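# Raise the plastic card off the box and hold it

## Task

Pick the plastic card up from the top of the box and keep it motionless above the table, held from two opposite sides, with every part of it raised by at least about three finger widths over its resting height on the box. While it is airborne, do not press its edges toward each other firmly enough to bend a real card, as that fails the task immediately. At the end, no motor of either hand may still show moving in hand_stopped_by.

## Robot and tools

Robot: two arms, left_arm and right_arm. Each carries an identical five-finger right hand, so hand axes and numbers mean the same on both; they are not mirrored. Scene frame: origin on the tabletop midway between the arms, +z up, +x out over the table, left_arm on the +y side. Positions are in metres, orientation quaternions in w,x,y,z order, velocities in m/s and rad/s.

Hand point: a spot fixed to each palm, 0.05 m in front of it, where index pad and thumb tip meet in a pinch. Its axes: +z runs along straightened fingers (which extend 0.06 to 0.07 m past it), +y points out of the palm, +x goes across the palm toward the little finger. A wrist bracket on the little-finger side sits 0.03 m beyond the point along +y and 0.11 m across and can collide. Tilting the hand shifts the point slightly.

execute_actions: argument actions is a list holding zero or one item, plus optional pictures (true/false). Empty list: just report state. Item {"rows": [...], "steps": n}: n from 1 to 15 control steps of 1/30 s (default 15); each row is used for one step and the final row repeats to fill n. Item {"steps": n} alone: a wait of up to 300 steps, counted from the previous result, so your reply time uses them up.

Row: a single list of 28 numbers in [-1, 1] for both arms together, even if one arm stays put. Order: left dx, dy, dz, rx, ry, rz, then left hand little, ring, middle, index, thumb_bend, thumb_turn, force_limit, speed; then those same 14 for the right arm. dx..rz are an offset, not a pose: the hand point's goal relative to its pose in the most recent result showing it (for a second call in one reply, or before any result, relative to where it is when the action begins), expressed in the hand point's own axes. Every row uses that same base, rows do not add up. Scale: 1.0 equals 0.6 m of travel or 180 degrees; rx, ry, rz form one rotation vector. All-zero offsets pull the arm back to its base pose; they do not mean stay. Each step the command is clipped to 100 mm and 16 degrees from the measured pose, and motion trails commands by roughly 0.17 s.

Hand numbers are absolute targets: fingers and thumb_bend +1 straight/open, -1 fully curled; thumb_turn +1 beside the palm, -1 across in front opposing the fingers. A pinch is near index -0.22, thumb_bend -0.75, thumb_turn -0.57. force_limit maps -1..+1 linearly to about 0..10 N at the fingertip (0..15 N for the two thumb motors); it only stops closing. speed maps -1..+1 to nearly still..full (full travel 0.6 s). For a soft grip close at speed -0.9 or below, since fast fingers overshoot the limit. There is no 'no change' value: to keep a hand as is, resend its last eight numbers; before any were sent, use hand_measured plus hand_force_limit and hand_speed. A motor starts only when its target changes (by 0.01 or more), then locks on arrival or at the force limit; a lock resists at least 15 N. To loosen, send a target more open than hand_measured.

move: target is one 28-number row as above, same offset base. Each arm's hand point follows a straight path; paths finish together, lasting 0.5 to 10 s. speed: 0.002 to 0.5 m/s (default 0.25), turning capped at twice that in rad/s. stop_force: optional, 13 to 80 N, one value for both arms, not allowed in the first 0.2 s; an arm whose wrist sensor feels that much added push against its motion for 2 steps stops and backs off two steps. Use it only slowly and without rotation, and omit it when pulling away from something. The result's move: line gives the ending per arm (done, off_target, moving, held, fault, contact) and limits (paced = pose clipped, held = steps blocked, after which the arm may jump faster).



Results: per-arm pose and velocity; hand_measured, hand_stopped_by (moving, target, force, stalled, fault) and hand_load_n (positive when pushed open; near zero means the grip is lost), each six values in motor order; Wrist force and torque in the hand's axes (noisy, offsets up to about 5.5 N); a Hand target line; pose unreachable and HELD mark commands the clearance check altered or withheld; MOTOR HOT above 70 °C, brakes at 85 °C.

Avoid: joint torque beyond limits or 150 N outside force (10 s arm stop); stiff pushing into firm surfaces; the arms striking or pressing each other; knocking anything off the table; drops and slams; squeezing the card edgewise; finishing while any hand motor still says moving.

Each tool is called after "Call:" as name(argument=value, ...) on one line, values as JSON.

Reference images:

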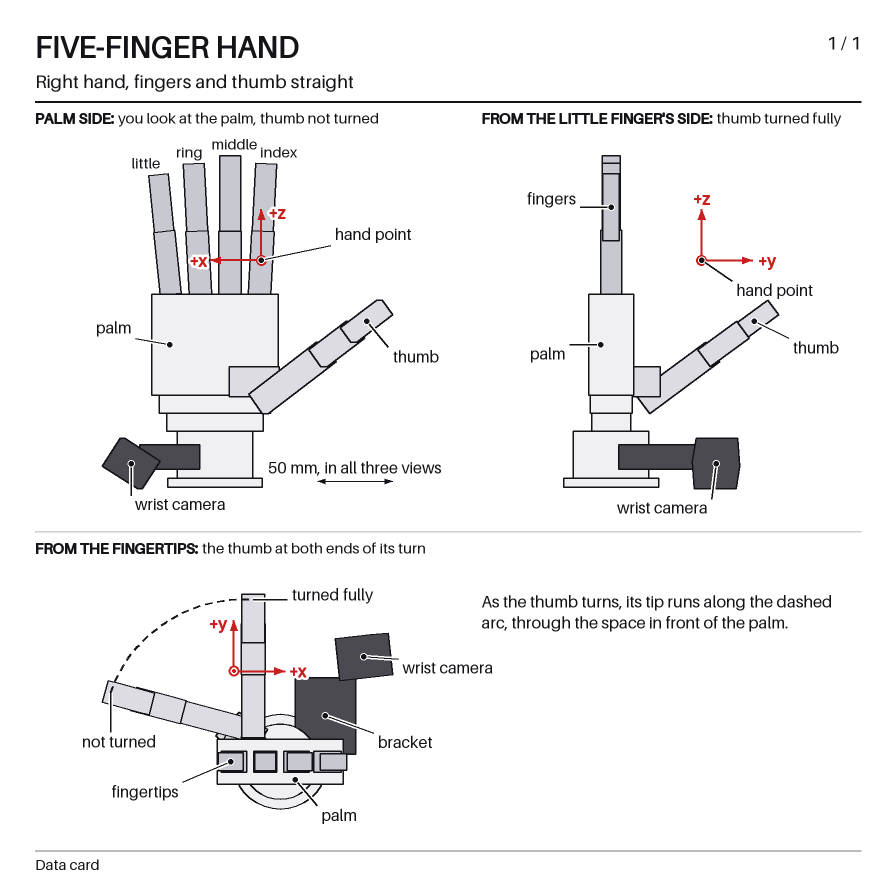

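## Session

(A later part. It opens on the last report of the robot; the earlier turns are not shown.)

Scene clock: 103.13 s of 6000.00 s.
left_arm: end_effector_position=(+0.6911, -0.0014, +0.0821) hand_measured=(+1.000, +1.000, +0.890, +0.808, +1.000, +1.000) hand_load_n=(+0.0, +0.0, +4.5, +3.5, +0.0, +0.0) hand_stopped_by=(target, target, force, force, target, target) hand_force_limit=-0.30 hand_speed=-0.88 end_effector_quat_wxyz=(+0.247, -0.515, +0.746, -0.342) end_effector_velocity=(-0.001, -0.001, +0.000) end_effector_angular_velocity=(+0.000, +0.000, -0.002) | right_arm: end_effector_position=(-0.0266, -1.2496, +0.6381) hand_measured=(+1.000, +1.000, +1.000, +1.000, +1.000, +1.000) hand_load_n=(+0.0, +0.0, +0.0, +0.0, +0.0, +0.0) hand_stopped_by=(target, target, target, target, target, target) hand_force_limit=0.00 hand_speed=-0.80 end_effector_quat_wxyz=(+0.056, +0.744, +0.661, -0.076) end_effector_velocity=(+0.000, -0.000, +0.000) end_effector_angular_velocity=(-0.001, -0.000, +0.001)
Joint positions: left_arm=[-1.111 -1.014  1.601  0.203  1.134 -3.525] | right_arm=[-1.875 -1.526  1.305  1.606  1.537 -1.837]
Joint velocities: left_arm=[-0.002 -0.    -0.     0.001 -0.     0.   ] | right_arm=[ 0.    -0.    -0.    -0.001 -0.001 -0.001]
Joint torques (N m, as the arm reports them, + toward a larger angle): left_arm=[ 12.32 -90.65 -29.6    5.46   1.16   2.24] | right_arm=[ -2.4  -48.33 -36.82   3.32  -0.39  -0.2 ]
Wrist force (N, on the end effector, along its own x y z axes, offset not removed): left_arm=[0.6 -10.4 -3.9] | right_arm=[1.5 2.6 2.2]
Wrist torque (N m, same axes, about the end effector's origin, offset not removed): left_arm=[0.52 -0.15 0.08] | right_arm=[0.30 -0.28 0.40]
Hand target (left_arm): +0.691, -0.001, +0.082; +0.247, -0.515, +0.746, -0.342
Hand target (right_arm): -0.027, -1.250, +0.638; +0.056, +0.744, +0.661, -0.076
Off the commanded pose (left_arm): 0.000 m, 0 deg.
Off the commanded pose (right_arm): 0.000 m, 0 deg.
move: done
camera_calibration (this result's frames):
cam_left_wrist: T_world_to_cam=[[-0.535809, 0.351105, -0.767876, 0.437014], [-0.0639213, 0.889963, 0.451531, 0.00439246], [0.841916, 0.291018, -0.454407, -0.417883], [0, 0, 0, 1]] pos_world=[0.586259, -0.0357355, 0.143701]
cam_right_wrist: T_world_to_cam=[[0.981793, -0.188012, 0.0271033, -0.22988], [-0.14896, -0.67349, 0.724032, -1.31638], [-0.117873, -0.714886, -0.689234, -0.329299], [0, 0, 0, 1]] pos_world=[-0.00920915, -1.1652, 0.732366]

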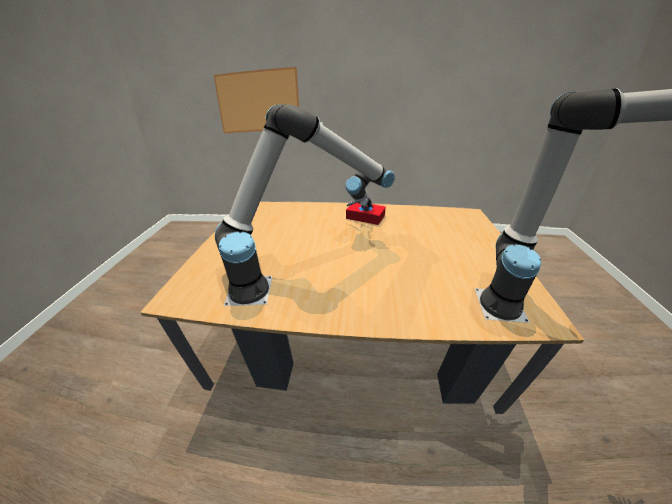

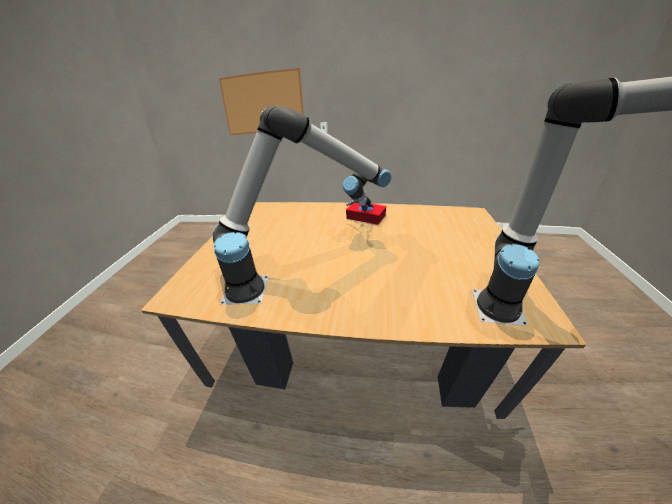

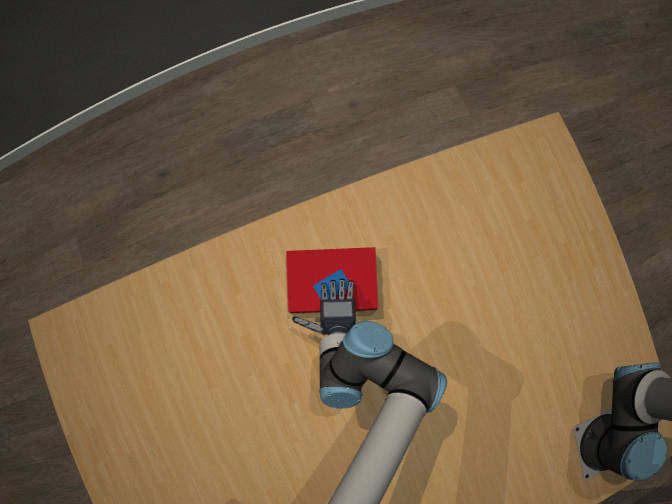

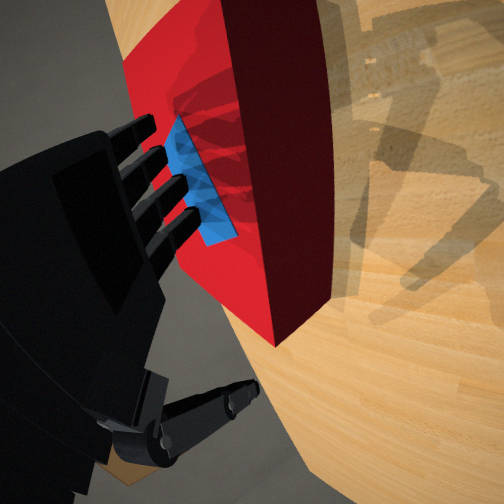

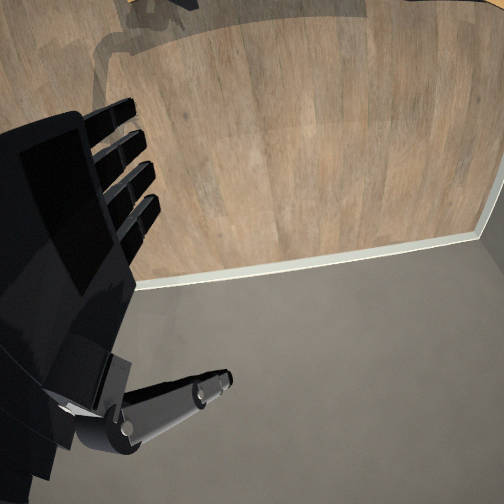

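Call:
move(target=[0,0.0559,-0.066,0,0,0,1,1,0.4,0.4,1,1,-0.3,-0.88,0,0,0,0,0,0,1,1,1,1,1,1,0,-0.8], speed=0.02)

Scene clock: 112.57 s of 6000.00 s.
left_arm: end_effector_position=(+0.6426, +0.0165, +0.0821) hand_measured=(+1.000, +1.000, +0.890, +0.808, +1.000, +1.000) hand_load_n=(+0.0, +0.0, +4.0, +2.5, +0.0, +0.0) hand_stopped_by=(target, target, force, force, target, target) hand_force_limit=-0.30 hand_speed=-0.88 end_effector_quat_wxyz=(+0.247, -0.515, +0.746, -0.342) end_effector_velocity=(-0.003, +0.001, -0.000) end_effector_angular_velocity=(+0.001, +0.001, -0.001) | right_arm: end_effector_position=(-0.0266, -1.2496, +0.6381) hand_measured=(+1.000, +1.000, +1.000, +1.000, +1.000, +1.000) hand_load_n=(+0.0, +0.0, +0.0, +0.0, +0.0, +0.0) hand_stopped_by=(target, target, target, target, target, target) hand_force_limit=0.00 hand_speed=-0.80 end_effector_quat_wxyz=(+0.056, +0.744, +0.661, -0.076) end_effector_velocity=(-0.000, -0.000, -0.000) end_effector_angular_velocity=(-0.000, +0.000, -0.001)
Joint positions: left_arm=[-1.153 -1.078  1.711  0.173  1.105 -3.559] | right_arm=[-1.875 -1.526  1.305  1.606  1.537 -1.837]
Joint velocities: left_arm=[-0.003 -0.003  0.005  0.    -0.001 -0.001] | right_arm=[-0.     0.     0.    -0.001  0.     0.001]
Joint torques (N m, as the arm reports them, + toward a larger angle): left_arm=[-11.69 -85.97 -13.03  -0.67  -2.12  -1.46] | right_arm=[ -2.32 -48.56 -36.64   3.53  -0.5   -0.18]
Wrist force (N, on the end effector, along its own x y z axes, offset not removed): left_arm=[0.6 -8.0 -1.9] | right_arm=[-1.4 2.1 1.0]
Wrist torque (N m, same axes, about the end effector's origin, offset not removed): left_arm=[0.47 -0.18 0.12] | right_arm=[0.26 0.17 0.25]
Hand target (left_arm): +0.642, +0.017, +0.082; +0.247, -0.515, +0.746, -0.342
Hand target (right_arm): -0.027, -1.250, +0.638; +0.056, +0.744, +0.661, -0.076
Off the commanded pose (left_arm): 0.000 m, 0 deg.
Off the commanded pose (right_arm): 0.000 m, 0 deg.
After step 90, 3.53 s passed at rest.
move: done
camera_calibration (this result's frames):
cam_left_wrist: T_world_to_cam=[[-0.535893, 0.351036, -0.767849, 0.404755], [-0.0638591, 0.890008, 0.451451, -0.0146247], [0.841868, 0.290964, -0.454532, -0.382252], [0, 0, 0, 1]] pos_world=[0.537777, -0.0178462, 0.143647]
cam_right_wrist: T_world_to_cam=[[0.981793, -0.188013, 0.0271033, -0.22988], [-0.14896, -0.67349, 0.724032, -1.31638], [-0.117873, -0.714886, -0.689234, -0.329299], [0, 0, 0, 1]] pos_world=[-0.00920909, -1.1652, 0.732366]

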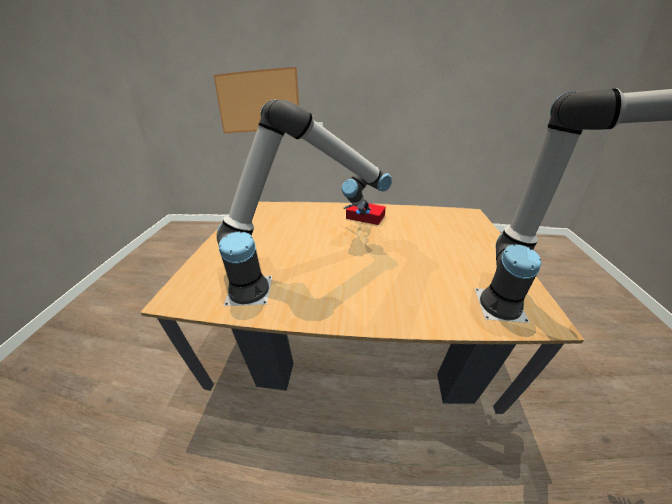

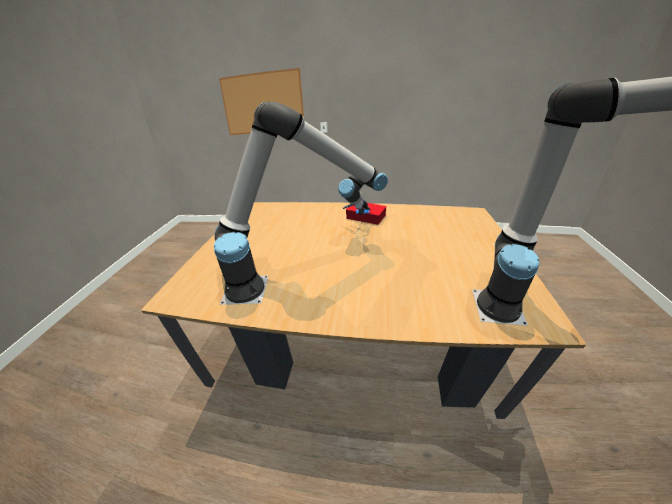

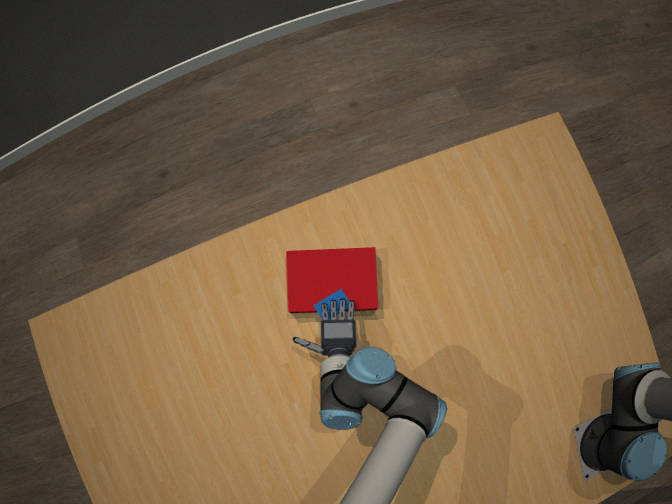

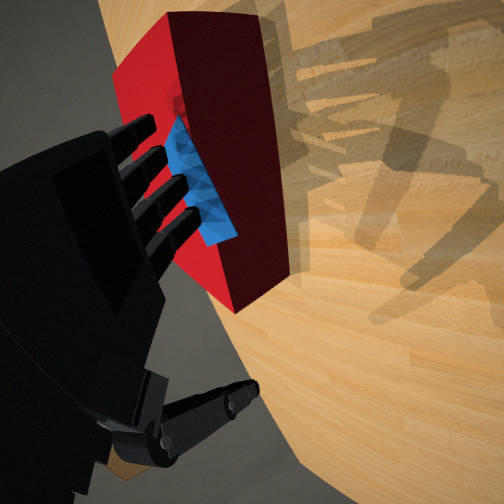

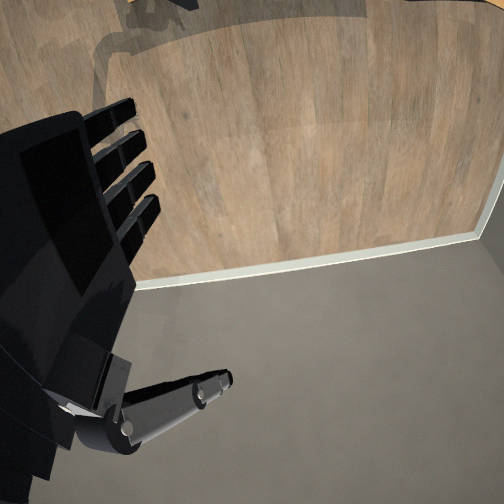

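Call:
move(target=[0,-0.1,-0.2,0,0,0,1,1,1,1,1,1,-0.3,1,0,0,0,0,0,0,1,1,1,1,1,1,0,-0.8], speed=0.15)

Call:
move(target=[0,0,0,0,0.40,0.857,-1,-1,-1,0.3,-0.75,-0.57,0,0,0,0,0,0,0,0,1,1,1,1,1,1,0,-0.8], speed=0.4)

Scene clock: 128.87 s of 6000.00 s.
left_arm: end_effector_position=(+0.5924, +0.0331, +0.2052) hand_measured=(+1.000, +1.000, +1.000, +1.000, +1.000, +1.000) hand_load_n=(+0.0, +0.0, +0.0, +0.0, +0.0, +0.0) hand_stopped_by=(target, target, target, target, target, target) hand_force_limit=-0.30 hand_speed=1.00 end_effector_quat_wxyz=(+0.247, -0.515, +0.746, -0.342) end_effector_velocity=(-0.001, -0.000, +0.002) end_effector_angular_velocity=(-0.000, -0.000, -0.000) | right_arm: end_effector_position=(-0.0266, -1.2496, +0.6381) hand_measured=(+1.000, +1.000, +1.000, +1.000, +1.000, +1.000) hand_load_n=(+0.0, +0.0, +0.0, +0.0, +0.0, +0.0) hand_stopped_by=(target, target, target, target, target, target) hand_force_limit=0.00 hand_speed=-0.80 end_effector_quat_wxyz=(+0.056, +0.744, +0.661, -0.076) end_effector_velocity=(+0.000, +0.000, +0.001) end_effector_angular_velocity=(-0.001, +0.001, +0.000)
Joint positions: left_arm=[-1.205 -1.252  1.721  0.356  1.069 -3.601] | right_arm=[-1.875 -1.526  1.305  1.606  1.537 -1.837]
Joint velocities: left_arm=[-0.001 -0.002 -0.     0.003 -0.001 -0.001] | right_arm=[-0.    -0.001 -0.     0.     0.    -0.   ]
Joint torques (N m, as the arm reports them, + toward a larger angle): left_arm=[-10.66 -82.92 -43.93   4.88  -3.44  -1.61] | right_arm=[ -0.67 -46.65 -37.29   3.14  -0.44  -0.16]
Wrist force (N, on the end effector, along its own x y z axes, offset not removed): left_arm=[1.5 -0.3 -1.5] | right_arm=[0.0 3.0 3.9]
Wrist torque (N m, same axes, about the end effector's origin, offset not removed): left_arm=[0.11 -0.26 0.27] | right_arm=[0.33 -0.19 0.36]
Hand target (left_arm): +0.592, +0.033, +0.205; +0.247, -0.515, +0.746, -0.342
Hand target (right_arm): -0.027, -1.250, +0.638; +0.056, +0.744, +0.661, -0.076
Off the commanded pose (left_arm): 0.000 m, 0 deg.
Off the commanded pose (right_arm): 0.000 m, 0 deg.
After step 90, 11.87 s passed at rest.
move: done
camera_calibration (this result's frames):
cam_left_wrist: T_world_to_cam=[[-0.535986, 0.350961, -0.767819, 0.466601], [-0.0637794, 0.89006, 0.451359, -0.0881875], [0.841814, 0.290893, -0.454676, -0.288772], [0, 0, 0, 1]] pos_world=[0.48756, -0.00126495, 0.266772]
cam_right_wrist: T_world_to_cam=[[0.981793, -0.188013, 0.0271033, -0.22988], [-0.14896, -0.67349, 0.724032, -1.31638], [-0.117873, -0.714886, -0.689234, -0.329299], [0, 0, 0, 1]] pos_world=[-0.00920912, -1.1652, 0.732366]

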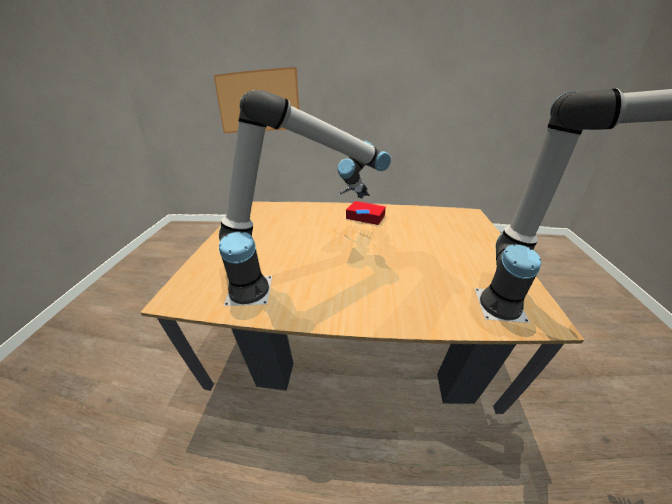

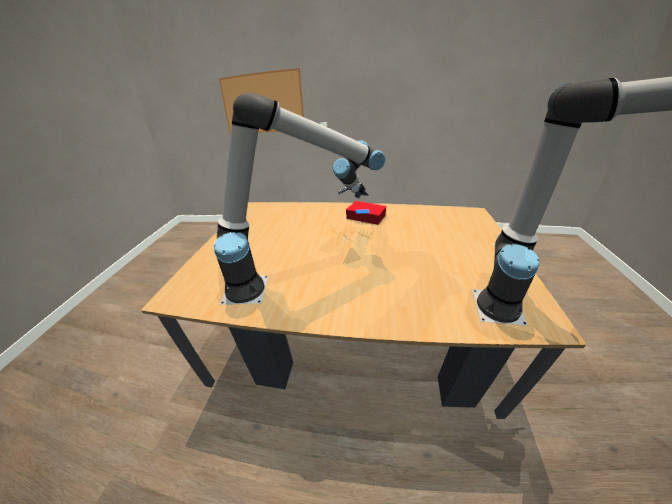

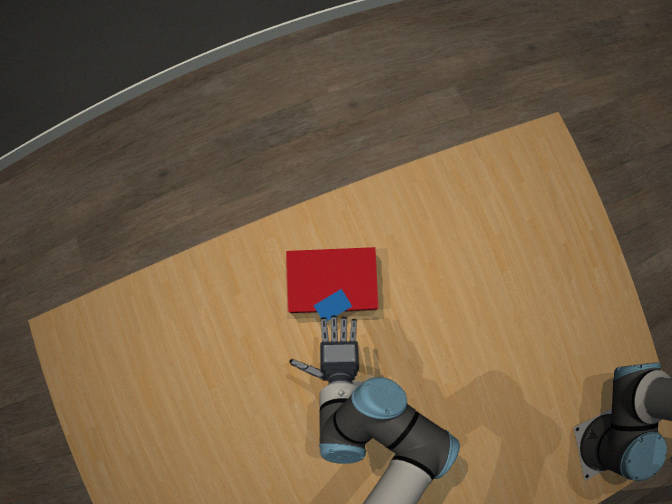

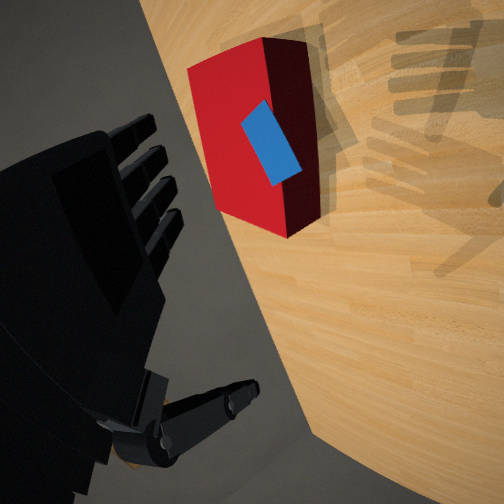

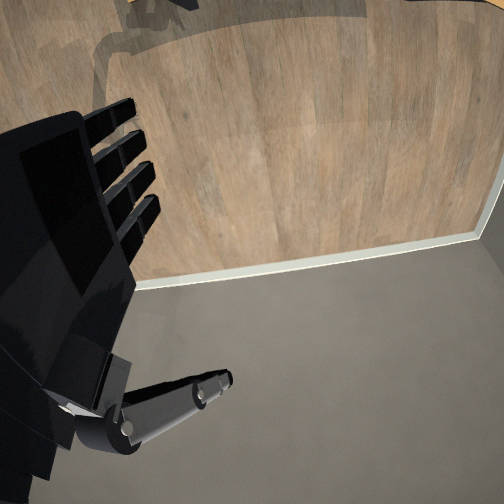

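Scene clock: 133.20 s of 6000.00 s.
left_arm: end_effector_position=(+0.5924, +0.0331, +0.2049) hand_measured=(-1.000, -1.000, -1.000, +0.300, -0.750, -0.570) hand_load_n=(+0.0, +0.0, +0.0, +0.0, +0.0, +0.0) hand_stopped_by=(target, target, target, target, target, target) hand_force_limit=0.00 hand_speed=0.00 end_effector_quat_wxyz=(+0.016, +0.774, +0.633, -0.024) end_effector_velocity=(-0.000, -0.000, +0.000) end_effector_angular_velocity=(+0.004, -0.001, -0.011) | right_arm: end_effector_position=(-0.0266, -1.2496, +0.6381) hand_measured=(+1.000, +1.000, +1.000, +1.000, +1.000, +1.000) hand_load_n=(+0.0, +0.0, +0.0, +0.0, +0.0, +0.0) hand_stopped_by=(target, target, target, target, target, target) hand_force_limit=0.00 hand_speed=-0.80 end_effector_quat_wxyz=(+0.056, +0.744, +0.661, -0.076) end_effector_velocity=(+0.000, +0.000, +0.000) end_effector_angular_velocity=(-0.001, +0.001, +0.000)
Joint positions: left_arm=[-1.03  -1.071  1.514  1.098  1.619 -0.647] | right_arm=[-1.875 -1.526  1.305  1.606  1.537 -1.837]
Joint velocities: left_arm=[-0.001  0.001 -0.002  0.003 -0.003  0.01 ] | right_arm=[ 0.    -0.001 -0.    -0.     0.    -0.   ]
Joint torques (N m, as the arm reports them, + toward a larger angle): left_arm=[-10.2  -63.22 -40.59   7.05  -2.44   2.61] | right_arm=[ -0.84 -48.6  -36.78   3.46  -0.41  -0.09]
Wrist force (N, on the end effector, along its own x y z axes, offset not removed): left_arm=[1.1 0.4 -0.1] | right_arm=[2.4 1.7 1.9]
Wrist torque (N m, same axes, about the end effector's origin, offset not removed): left_arm=[0.34 -0.14 0.32] | right_arm=[0.18 -0.41 0.58]
Hand target (left_arm): +0.592, +0.033, +0.205; +0.016, +0.774, +0.632, -0.024
Hand target (right_arm): -0.027, -1.250, +0.638; +0.056, +0.744, +0.661, -0.076
Off the commanded pose (left_arm): 0.000 m, 0 deg.
Off the commanded pose (right_arm): 0.000 m, 0 deg.
move: done
camera_calibration (this result's frames):
cam_left_wrist: T_world_to_cam=[[0.945075, -0.326466, -0.0159278, -0.542651], [-0.249243, -0.751337, 0.611041, 0.0434235], [-0.211451, -0.573509, -0.791439, 0.432741], [0, 0, 0, 1]] pos_world=[0.615172, 0.103649, 0.307311]
cam_right_wrist: T_world_to_cam=[[0.981793, -0.188012, 0.0271033, -0.22988], [-0.14896, -0.67349, 0.724032, -1.31638], [-0.117873, -0.714886, -0.689234, -0.329299], [0, 0, 0, 1]] pos_world=[-0.00920913, -1.1652, 0.732366]

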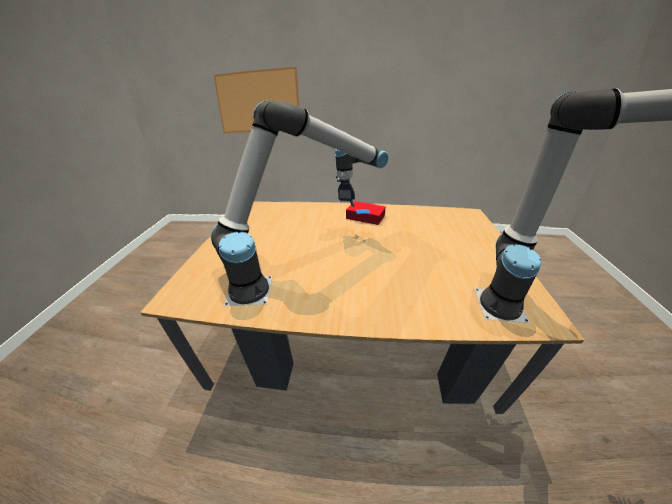

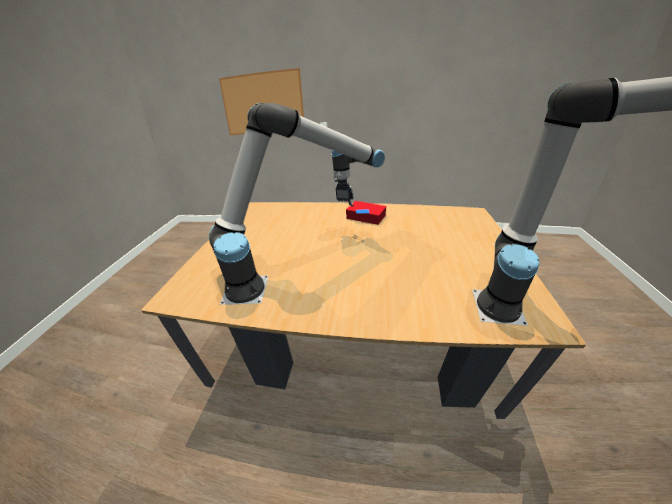

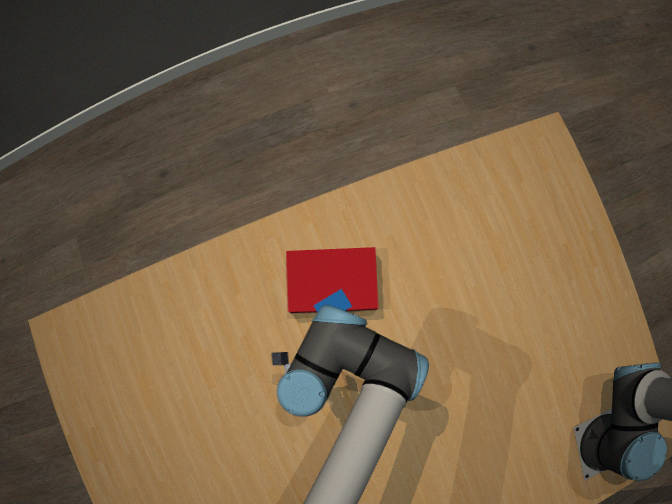

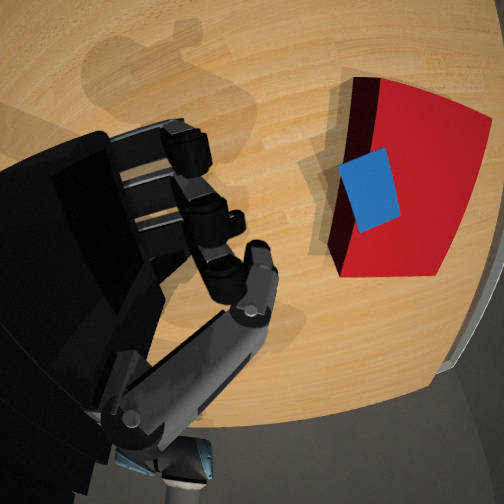

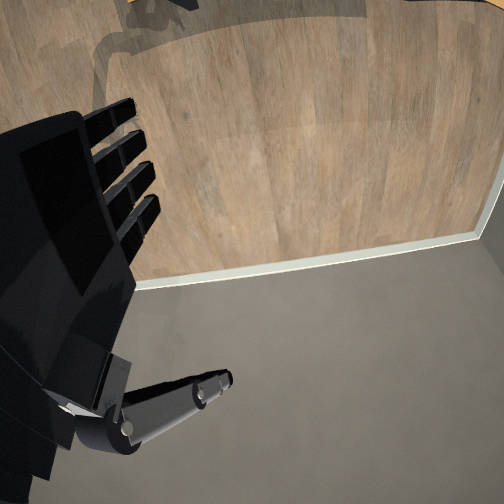

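Call:
move(target=[0,0.085,0.205,0,0.018,0,0.3,0.3,0.3,0.3,-0.75,-0.57,0,0,0,0,0,0,0,0,1,1,1,1,1,1,0,-0.8], speed=0.1)

Call:
zoom_image(camera="cam_head_left", region=[320, 170, 410, 240])

Scene clock: 148.47 s of 6000.00 s.
left_arm: end_effector_position=(+0.6401, +0.0165, +0.0819) hand_measured=(+0.300, +0.300, +0.300, +0.300, -0.750, -0.570) hand_load_n=(+0.0, +0.0, +0.0, +0.0, +0.0, +0.0) hand_stopped_by=(target, target, target, target, target, target) hand_force_limit=0.00 hand_speed=0.00 end_effector_quat_wxyz=(-0.002, +0.774, +0.633, -0.002) end_effector_velocity=(+0.001, -0.001, -0.002) end_effector_angular_velocity=(-0.000, -0.001, -0.000) | right_arm: end_effector_position=(-0.0266, -1.2496, +0.6381) hand_measured=(+1.000, +1.000, +1.000, +1.000, +1.000, +1.000) hand_load_n=(+0.0, +0.0, +0.0, +0.0, +0.0, +0.0) hand_stopped_by=(target, target, target, target, target, target) hand_force_limit=0.00 hand_speed=-0.80 end_effector_quat_wxyz=(+0.056, +0.744, +0.661, -0.076) end_effector_velocity=(+0.000, +0.000, -0.000) end_effector_angular_velocity=(+0.000, -0.000, -0.000)
Joint positions: left_arm=[-1.013 -0.891  1.461  1.005  1.574 -0.629] | right_arm=[-1.875 -1.526  1.305  1.606  1.537 -1.837]
Joint velocities: left_arm=[-0.     0.003 -0.002 -0.002 -0.001  0.   ] | right_arm=[ 0. -0.  0. -0.  0.  0.]
Joint torques (N m, as the arm reports them, + toward a larger angle): left_arm=[ 13.88 -73.45 -38.1    1.16  -2.42   2.24] | right_arm=[ -1.84 -47.35 -36.35   3.44  -0.35  -0.18]
Wrist force (N, on the end effector, along its own x y z axes, offset not removed): left_arm=[-0.5 2.6 0.1] | right_arm=[-1.9 -2.5 3.0]
Wrist torque (N m, same axes, about the end effector's origin, offset not removed): left_arm=[0.48 0.04 0.33] | right_arm=[-0.51 0.16 0.01]
Hand target (left_arm): +0.640, +0.016, +0.082; -0.002, +0.774, +0.633, -0.002
Hand target (right_arm): -0.027, -1.250, +0.638; +0.056, +0.744, +0.661, -0.076
Off the commanded pose (left_arm): 0.000 m, 0 deg.
Off the commanded pose (right_arm): 0.000 m, 0 deg.
After step 90, 10.43 s passed at rest.
move: done
camera_calibration (this result's frames):
cam_left_wrist: T_world_to_cam=[[0.945187, -0.325689, -0.0234117, -0.594548], [-0.256087, -0.783856, 0.565676, 0.12662], [-0.202586, -0.528674, -0.824295, 0.332149], [0, 0, 0, 1]] pos_world=[0.661674, 0.0812115, 0.188244]
cam_right_wrist: T_world_to_cam=[[0.981793, -0.188013, 0.0271034, -0.22988], [-0.14896, -0.67349, 0.724032, -1.31638], [-0.117873, -0.714886, -0.689234, -0.329299], [0, 0, 0, 1]] pos_world=[-0.00920912, -1.1652, 0.732366]

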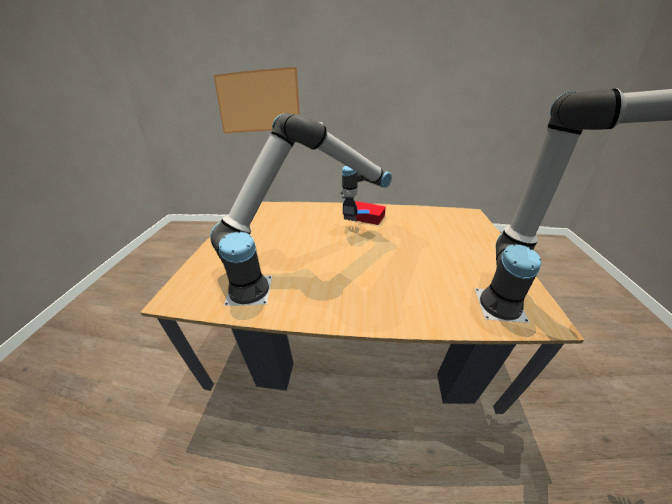

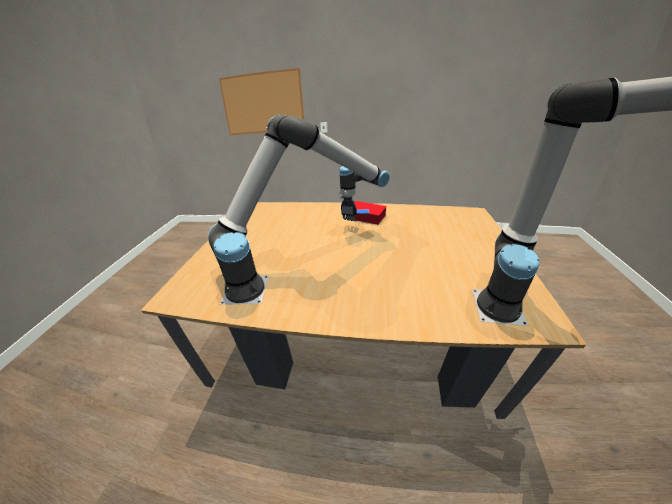

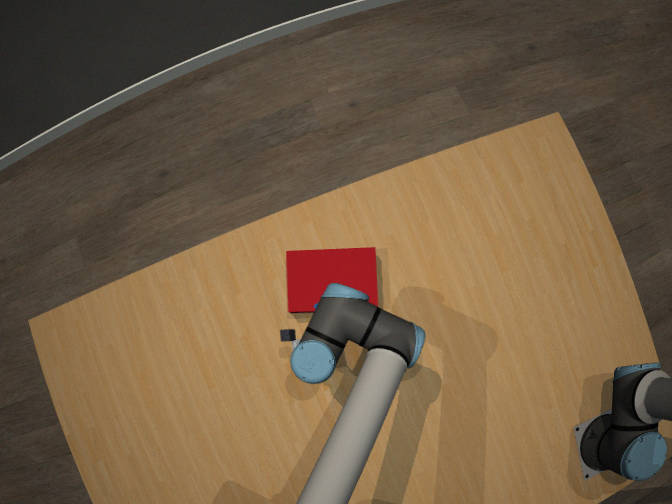

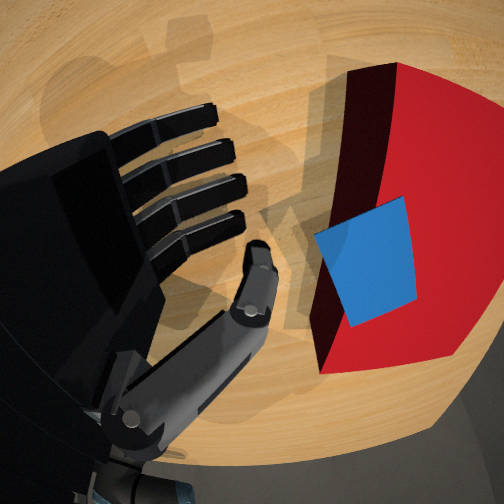

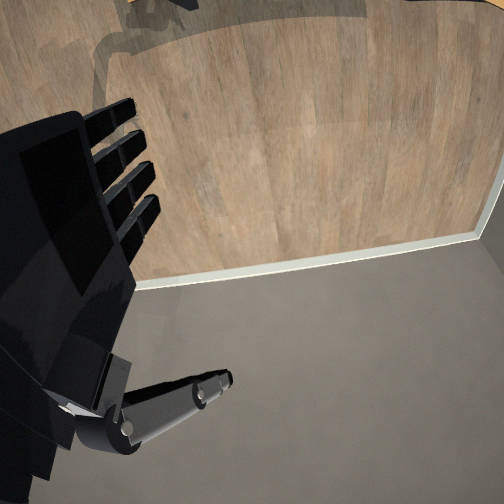

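Region (320, 170, 410, 240) of cam_head_left's 672x504 image, scaled by 5.600, with more detail than that image has.

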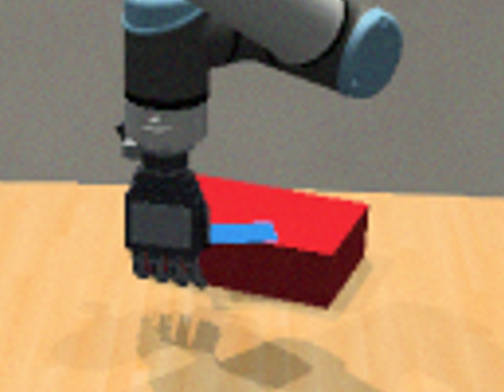

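Call:
move(target=[-0.022,0.078,0.007,0,0,0,0.3,0.3,0.3,0.3,-0.75,-0.57,0,0,0,0,0,0,0,0,1,1,1,1,1,1,0,-0.8], speed=0.04)

Scene clock: 159.13 s of 6000.00 s.
left_arm: end_effector_position=(+0.6831, -0.0055, +0.0774) hand_measured=(+0.300, +0.300, +0.300, +0.300, -0.750, -0.570) hand_load_n=(+0.0, +0.0, +0.0, +0.0, +0.0, +0.0) hand_stopped_by=(target, target, target, target, target, target) hand_force_limit=0.00 hand_speed=0.00 end_effector_quat_wxyz=(-0.002, +0.774, +0.633, -0.002) end_effector_velocity=(+0.002, -0.001, -0.000) end_effector_angular_velocity=(-0.001, -0.001, +0.000) | right_arm: end_effector_position=(-0.0266, -1.2496, +0.6381) hand_measured=(+1.000, +1.000, +1.000, +1.000, +1.000, +1.000) hand_load_n=(+0.0, +0.0, +0.0, +0.0, +0.0, +0.0) hand_stopped_by=(target, target, target, target, target, target) hand_force_limit=0.00 hand_speed=-0.80 end_effector_quat_wxyz=(+0.056, +0.744, +0.661, -0.076) end_effector_velocity=(+0.000, +0.000, -0.000) end_effector_angular_velocity=(+0.001, -0.000, +0.001)
Joint positions: left_arm=[-0.992 -0.818  1.336  1.056  1.574 -0.608] | right_arm=[-1.875 -1.526  1.305  1.606  1.537 -1.837]
Joint velocities: left_arm=[ 0.001  0.003 -0.006  0.002  0.     0.001] | right_arm=[-0.     0.     0.001  0.    -0.    -0.001]
Joint torques (N m, as the arm reports them, + toward a larger angle): left_arm=[ 14.64 -79.64 -40.     7.42  -2.17   2.19] | right_arm=[ -2.39 -47.77 -36.84   3.53  -0.38  -0.13]
Wrist force (N, on the end effector, along its own x y z axes, offset not removed): left_arm=[3.3 -2.7 0.6] | right_arm=[0.2 -0.3 1.2]
Wrist torque (N m, same axes, about the end effector's origin, offset not removed): left_arm=[-0.26 -0.61 0.38] | right_arm=[-0.06 -0.11 0.31]
Hand target (left_arm): +0.683, -0.006, +0.077; -0.002, +0.774, +0.633, -0.002
Hand target (right_arm): -0.027, -1.250, +0.638; +0.056, +0.744, +0.661, -0.076
Off the commanded pose (left_arm): 0.000 m, 0 deg.
Off the commanded pose (right_arm): 0.000 m, 0 deg.
After step 90, 6.07 s passed at rest.
move: done
camera_calibration (this result's frames):
cam_left_wrist: T_world_to_cam=[[0.94519, -0.325684, -0.0233534, -0.642508], [-0.256133, -0.783897, 0.565598, 0.122979], [-0.202513, -0.528616, -0.824351, 0.32544], [0, 0, 0, 1]] pos_world=[0.704697, 0.0591807, 0.183716]
cam_right_wrist: T_world_to_cam=[[0.981793, -0.188012, 0.0271033, -0.22988], [-0.14896, -0.67349, 0.724032, -1.31638], [-0.117873, -0.714886, -0.689234, -0.329299], [0, 0, 0, 1]] pos_world=[-0.00920914, -1.1652, 0.732366]

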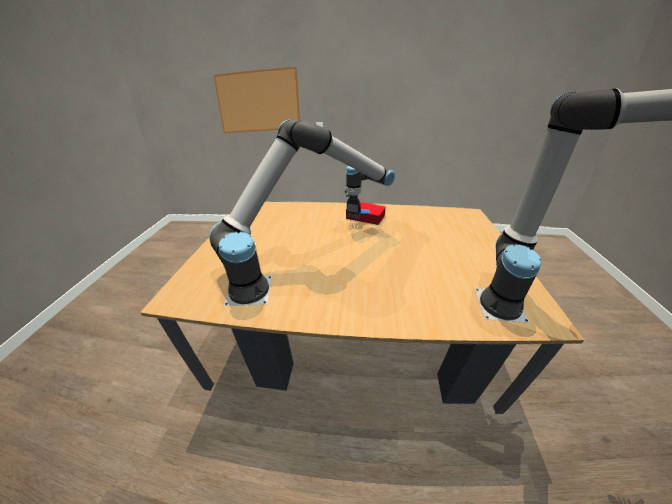

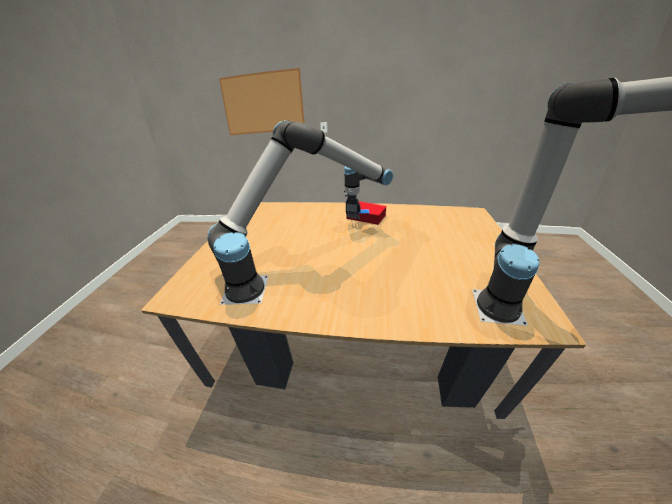

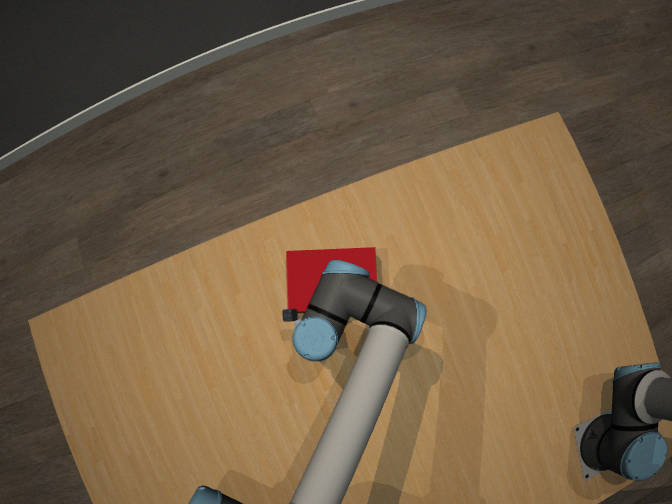

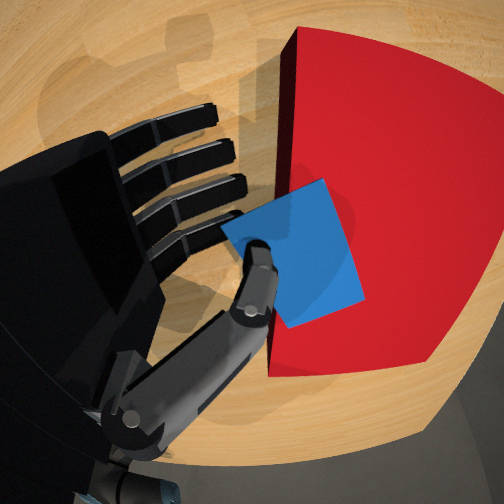

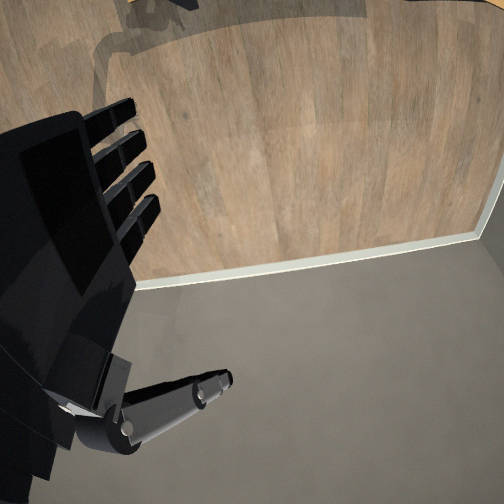

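Lower a little and close the index.

Call:
move(target=[0,0.003,0.006,0,0,0,0.3,0.3,0.3,-0.5,-0.75,-0.57,0.2,-0.9,0,0,0,0,0,0,1,1,1,1,1,1,0,-0.8], speed=0.01)

Scene clock: 165.77 s of 6000.00 s.
left_arm: end_effector_position=(+0.6849, -0.0059, +0.0737) hand_measured=(+0.300, +0.300, +0.300, -0.220, -0.750, -0.570) hand_load_n=(+0.0, +0.0, +0.0, +7.0, +0.5, -0.5) hand_stopped_by=(target, target, target, force, target, target) hand_force_limit=0.20 hand_speed=-0.90 end_effector_quat_wxyz=(-0.002, +0.774, +0.633, -0.002) end_effector_velocity=(-0.000, -0.000, -0.000) end_effector_angular_velocity=(-0.001, -0.001, -0.000) | right_arm: end_effector_position=(-0.0266, -1.2496, +0.6381) hand_measured=(+1.000, +1.000, +1.000, +1.000, +1.000, +1.000) hand_load_n=(+0.0, +0.0, +0.0, +0.0, +0.0, +0.0) hand_stopped_by=(target, target, target, target, target, target) hand_force_limit=0.00 hand_speed=-0.80 end_effector_quat_wxyz=(+0.056, +0.744, +0.661, -0.076) end_effector_velocity=(-0.000, -0.000, +0.000) end_effector_angular_velocity=(-0.000, +0.000, -0.000)
Joint positions: left_arm=[-0.991 -0.812  1.334  1.053  1.574 -0.607] | right_arm=[-1.875 -1.526  1.305  1.606  1.537 -1.837]
Joint velocities: left_arm=[-0.     0.     0.    -0.001  0.    -0.   ] | right_arm=[-0.  0. -0. -0. -0.  0.]
Joint torques (N m, as the arm reports them, + toward a larger angle): left_arm=[ 14.59 -78.57 -38.73   0.71  -2.81   2.05] | right_arm=[ -2.76 -48.97 -36.46   3.54  -0.31  -0.22]
Wrist force (N, on the end effector, along its own x y z axes, offset not removed): left_arm=[-1.9 -1.0 0.8] | right_arm=[3.3 -0.6 2.8]
Wrist torque (N m, same axes, about the end effector's origin, offset not removed): left_arm=[-0.11 0.21 0.06] | right_arm=[-0.24 -0.69 0.50]
Hand target (left_arm): +0.685, -0.006, +0.074; -0.002, +0.774, +0.633, -0.002
Hand target (right_arm): -0.027, -1.250, +0.638; +0.056, +0.744, +0.661, -0.076
Off the commanded pose (left_arm): 0.000 m, 0 deg.
Off the commanded pose (right_arm): 0.000 m, 0 deg.
After step 90, 0.27 s passed at rest.
move: done
camera_calibration (this result's frames):
cam_left_wrist: T_world_to_cam=[[0.94519, -0.325685, -0.0233465, -0.644353], [-0.256137, -0.783897, 0.565596, 0.125195], [-0.202507, -0.528616, -0.824352, 0.322626], [0, 0, 0, 1]] pos_world=[0.706438, 0.0588296, 0.180104]
cam_right_wrist: T_world_to_cam=[[0.981793, -0.188012, 0.0271033, -0.22988], [-0.14896, -0.67349, 0.724032, -1.31638], [-0.117873, -0.714886, -0.689234, -0.329299], [0, 0, 0, 1]] pos_world=[-0.00920909, -1.1652, 0.732366]

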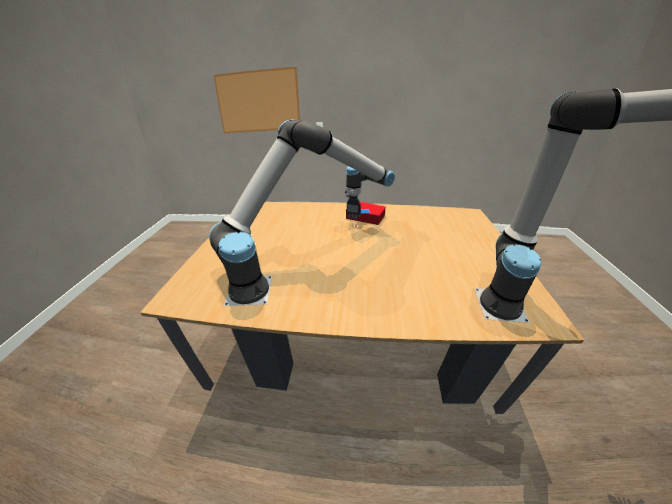

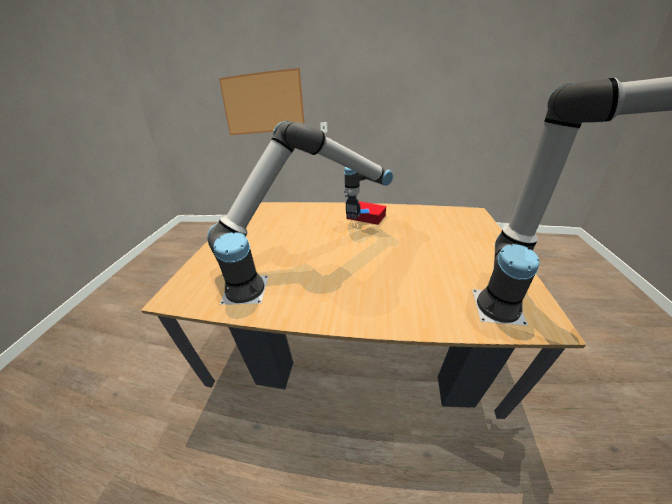

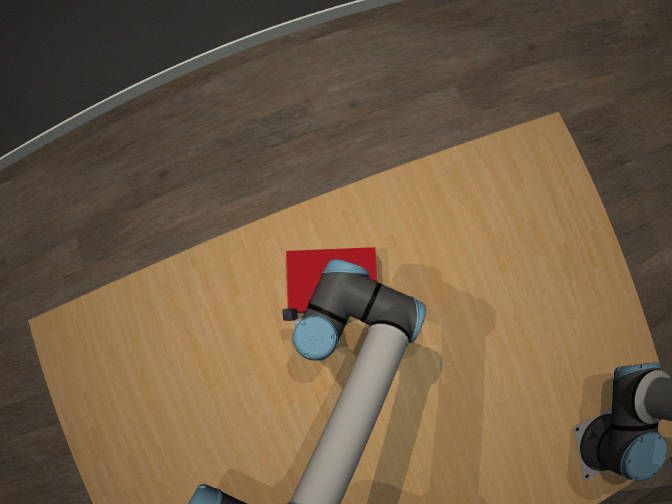

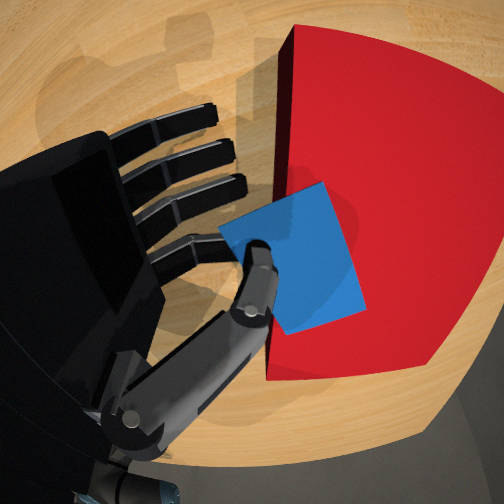

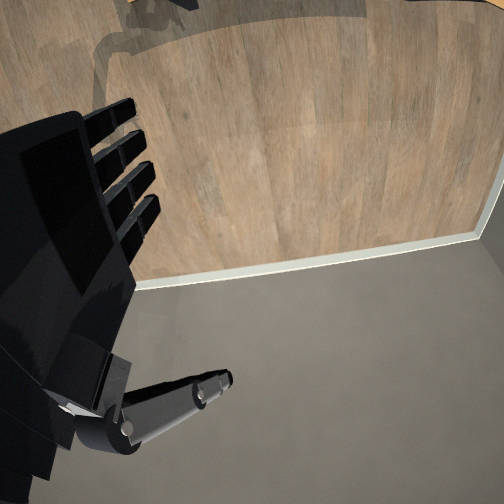

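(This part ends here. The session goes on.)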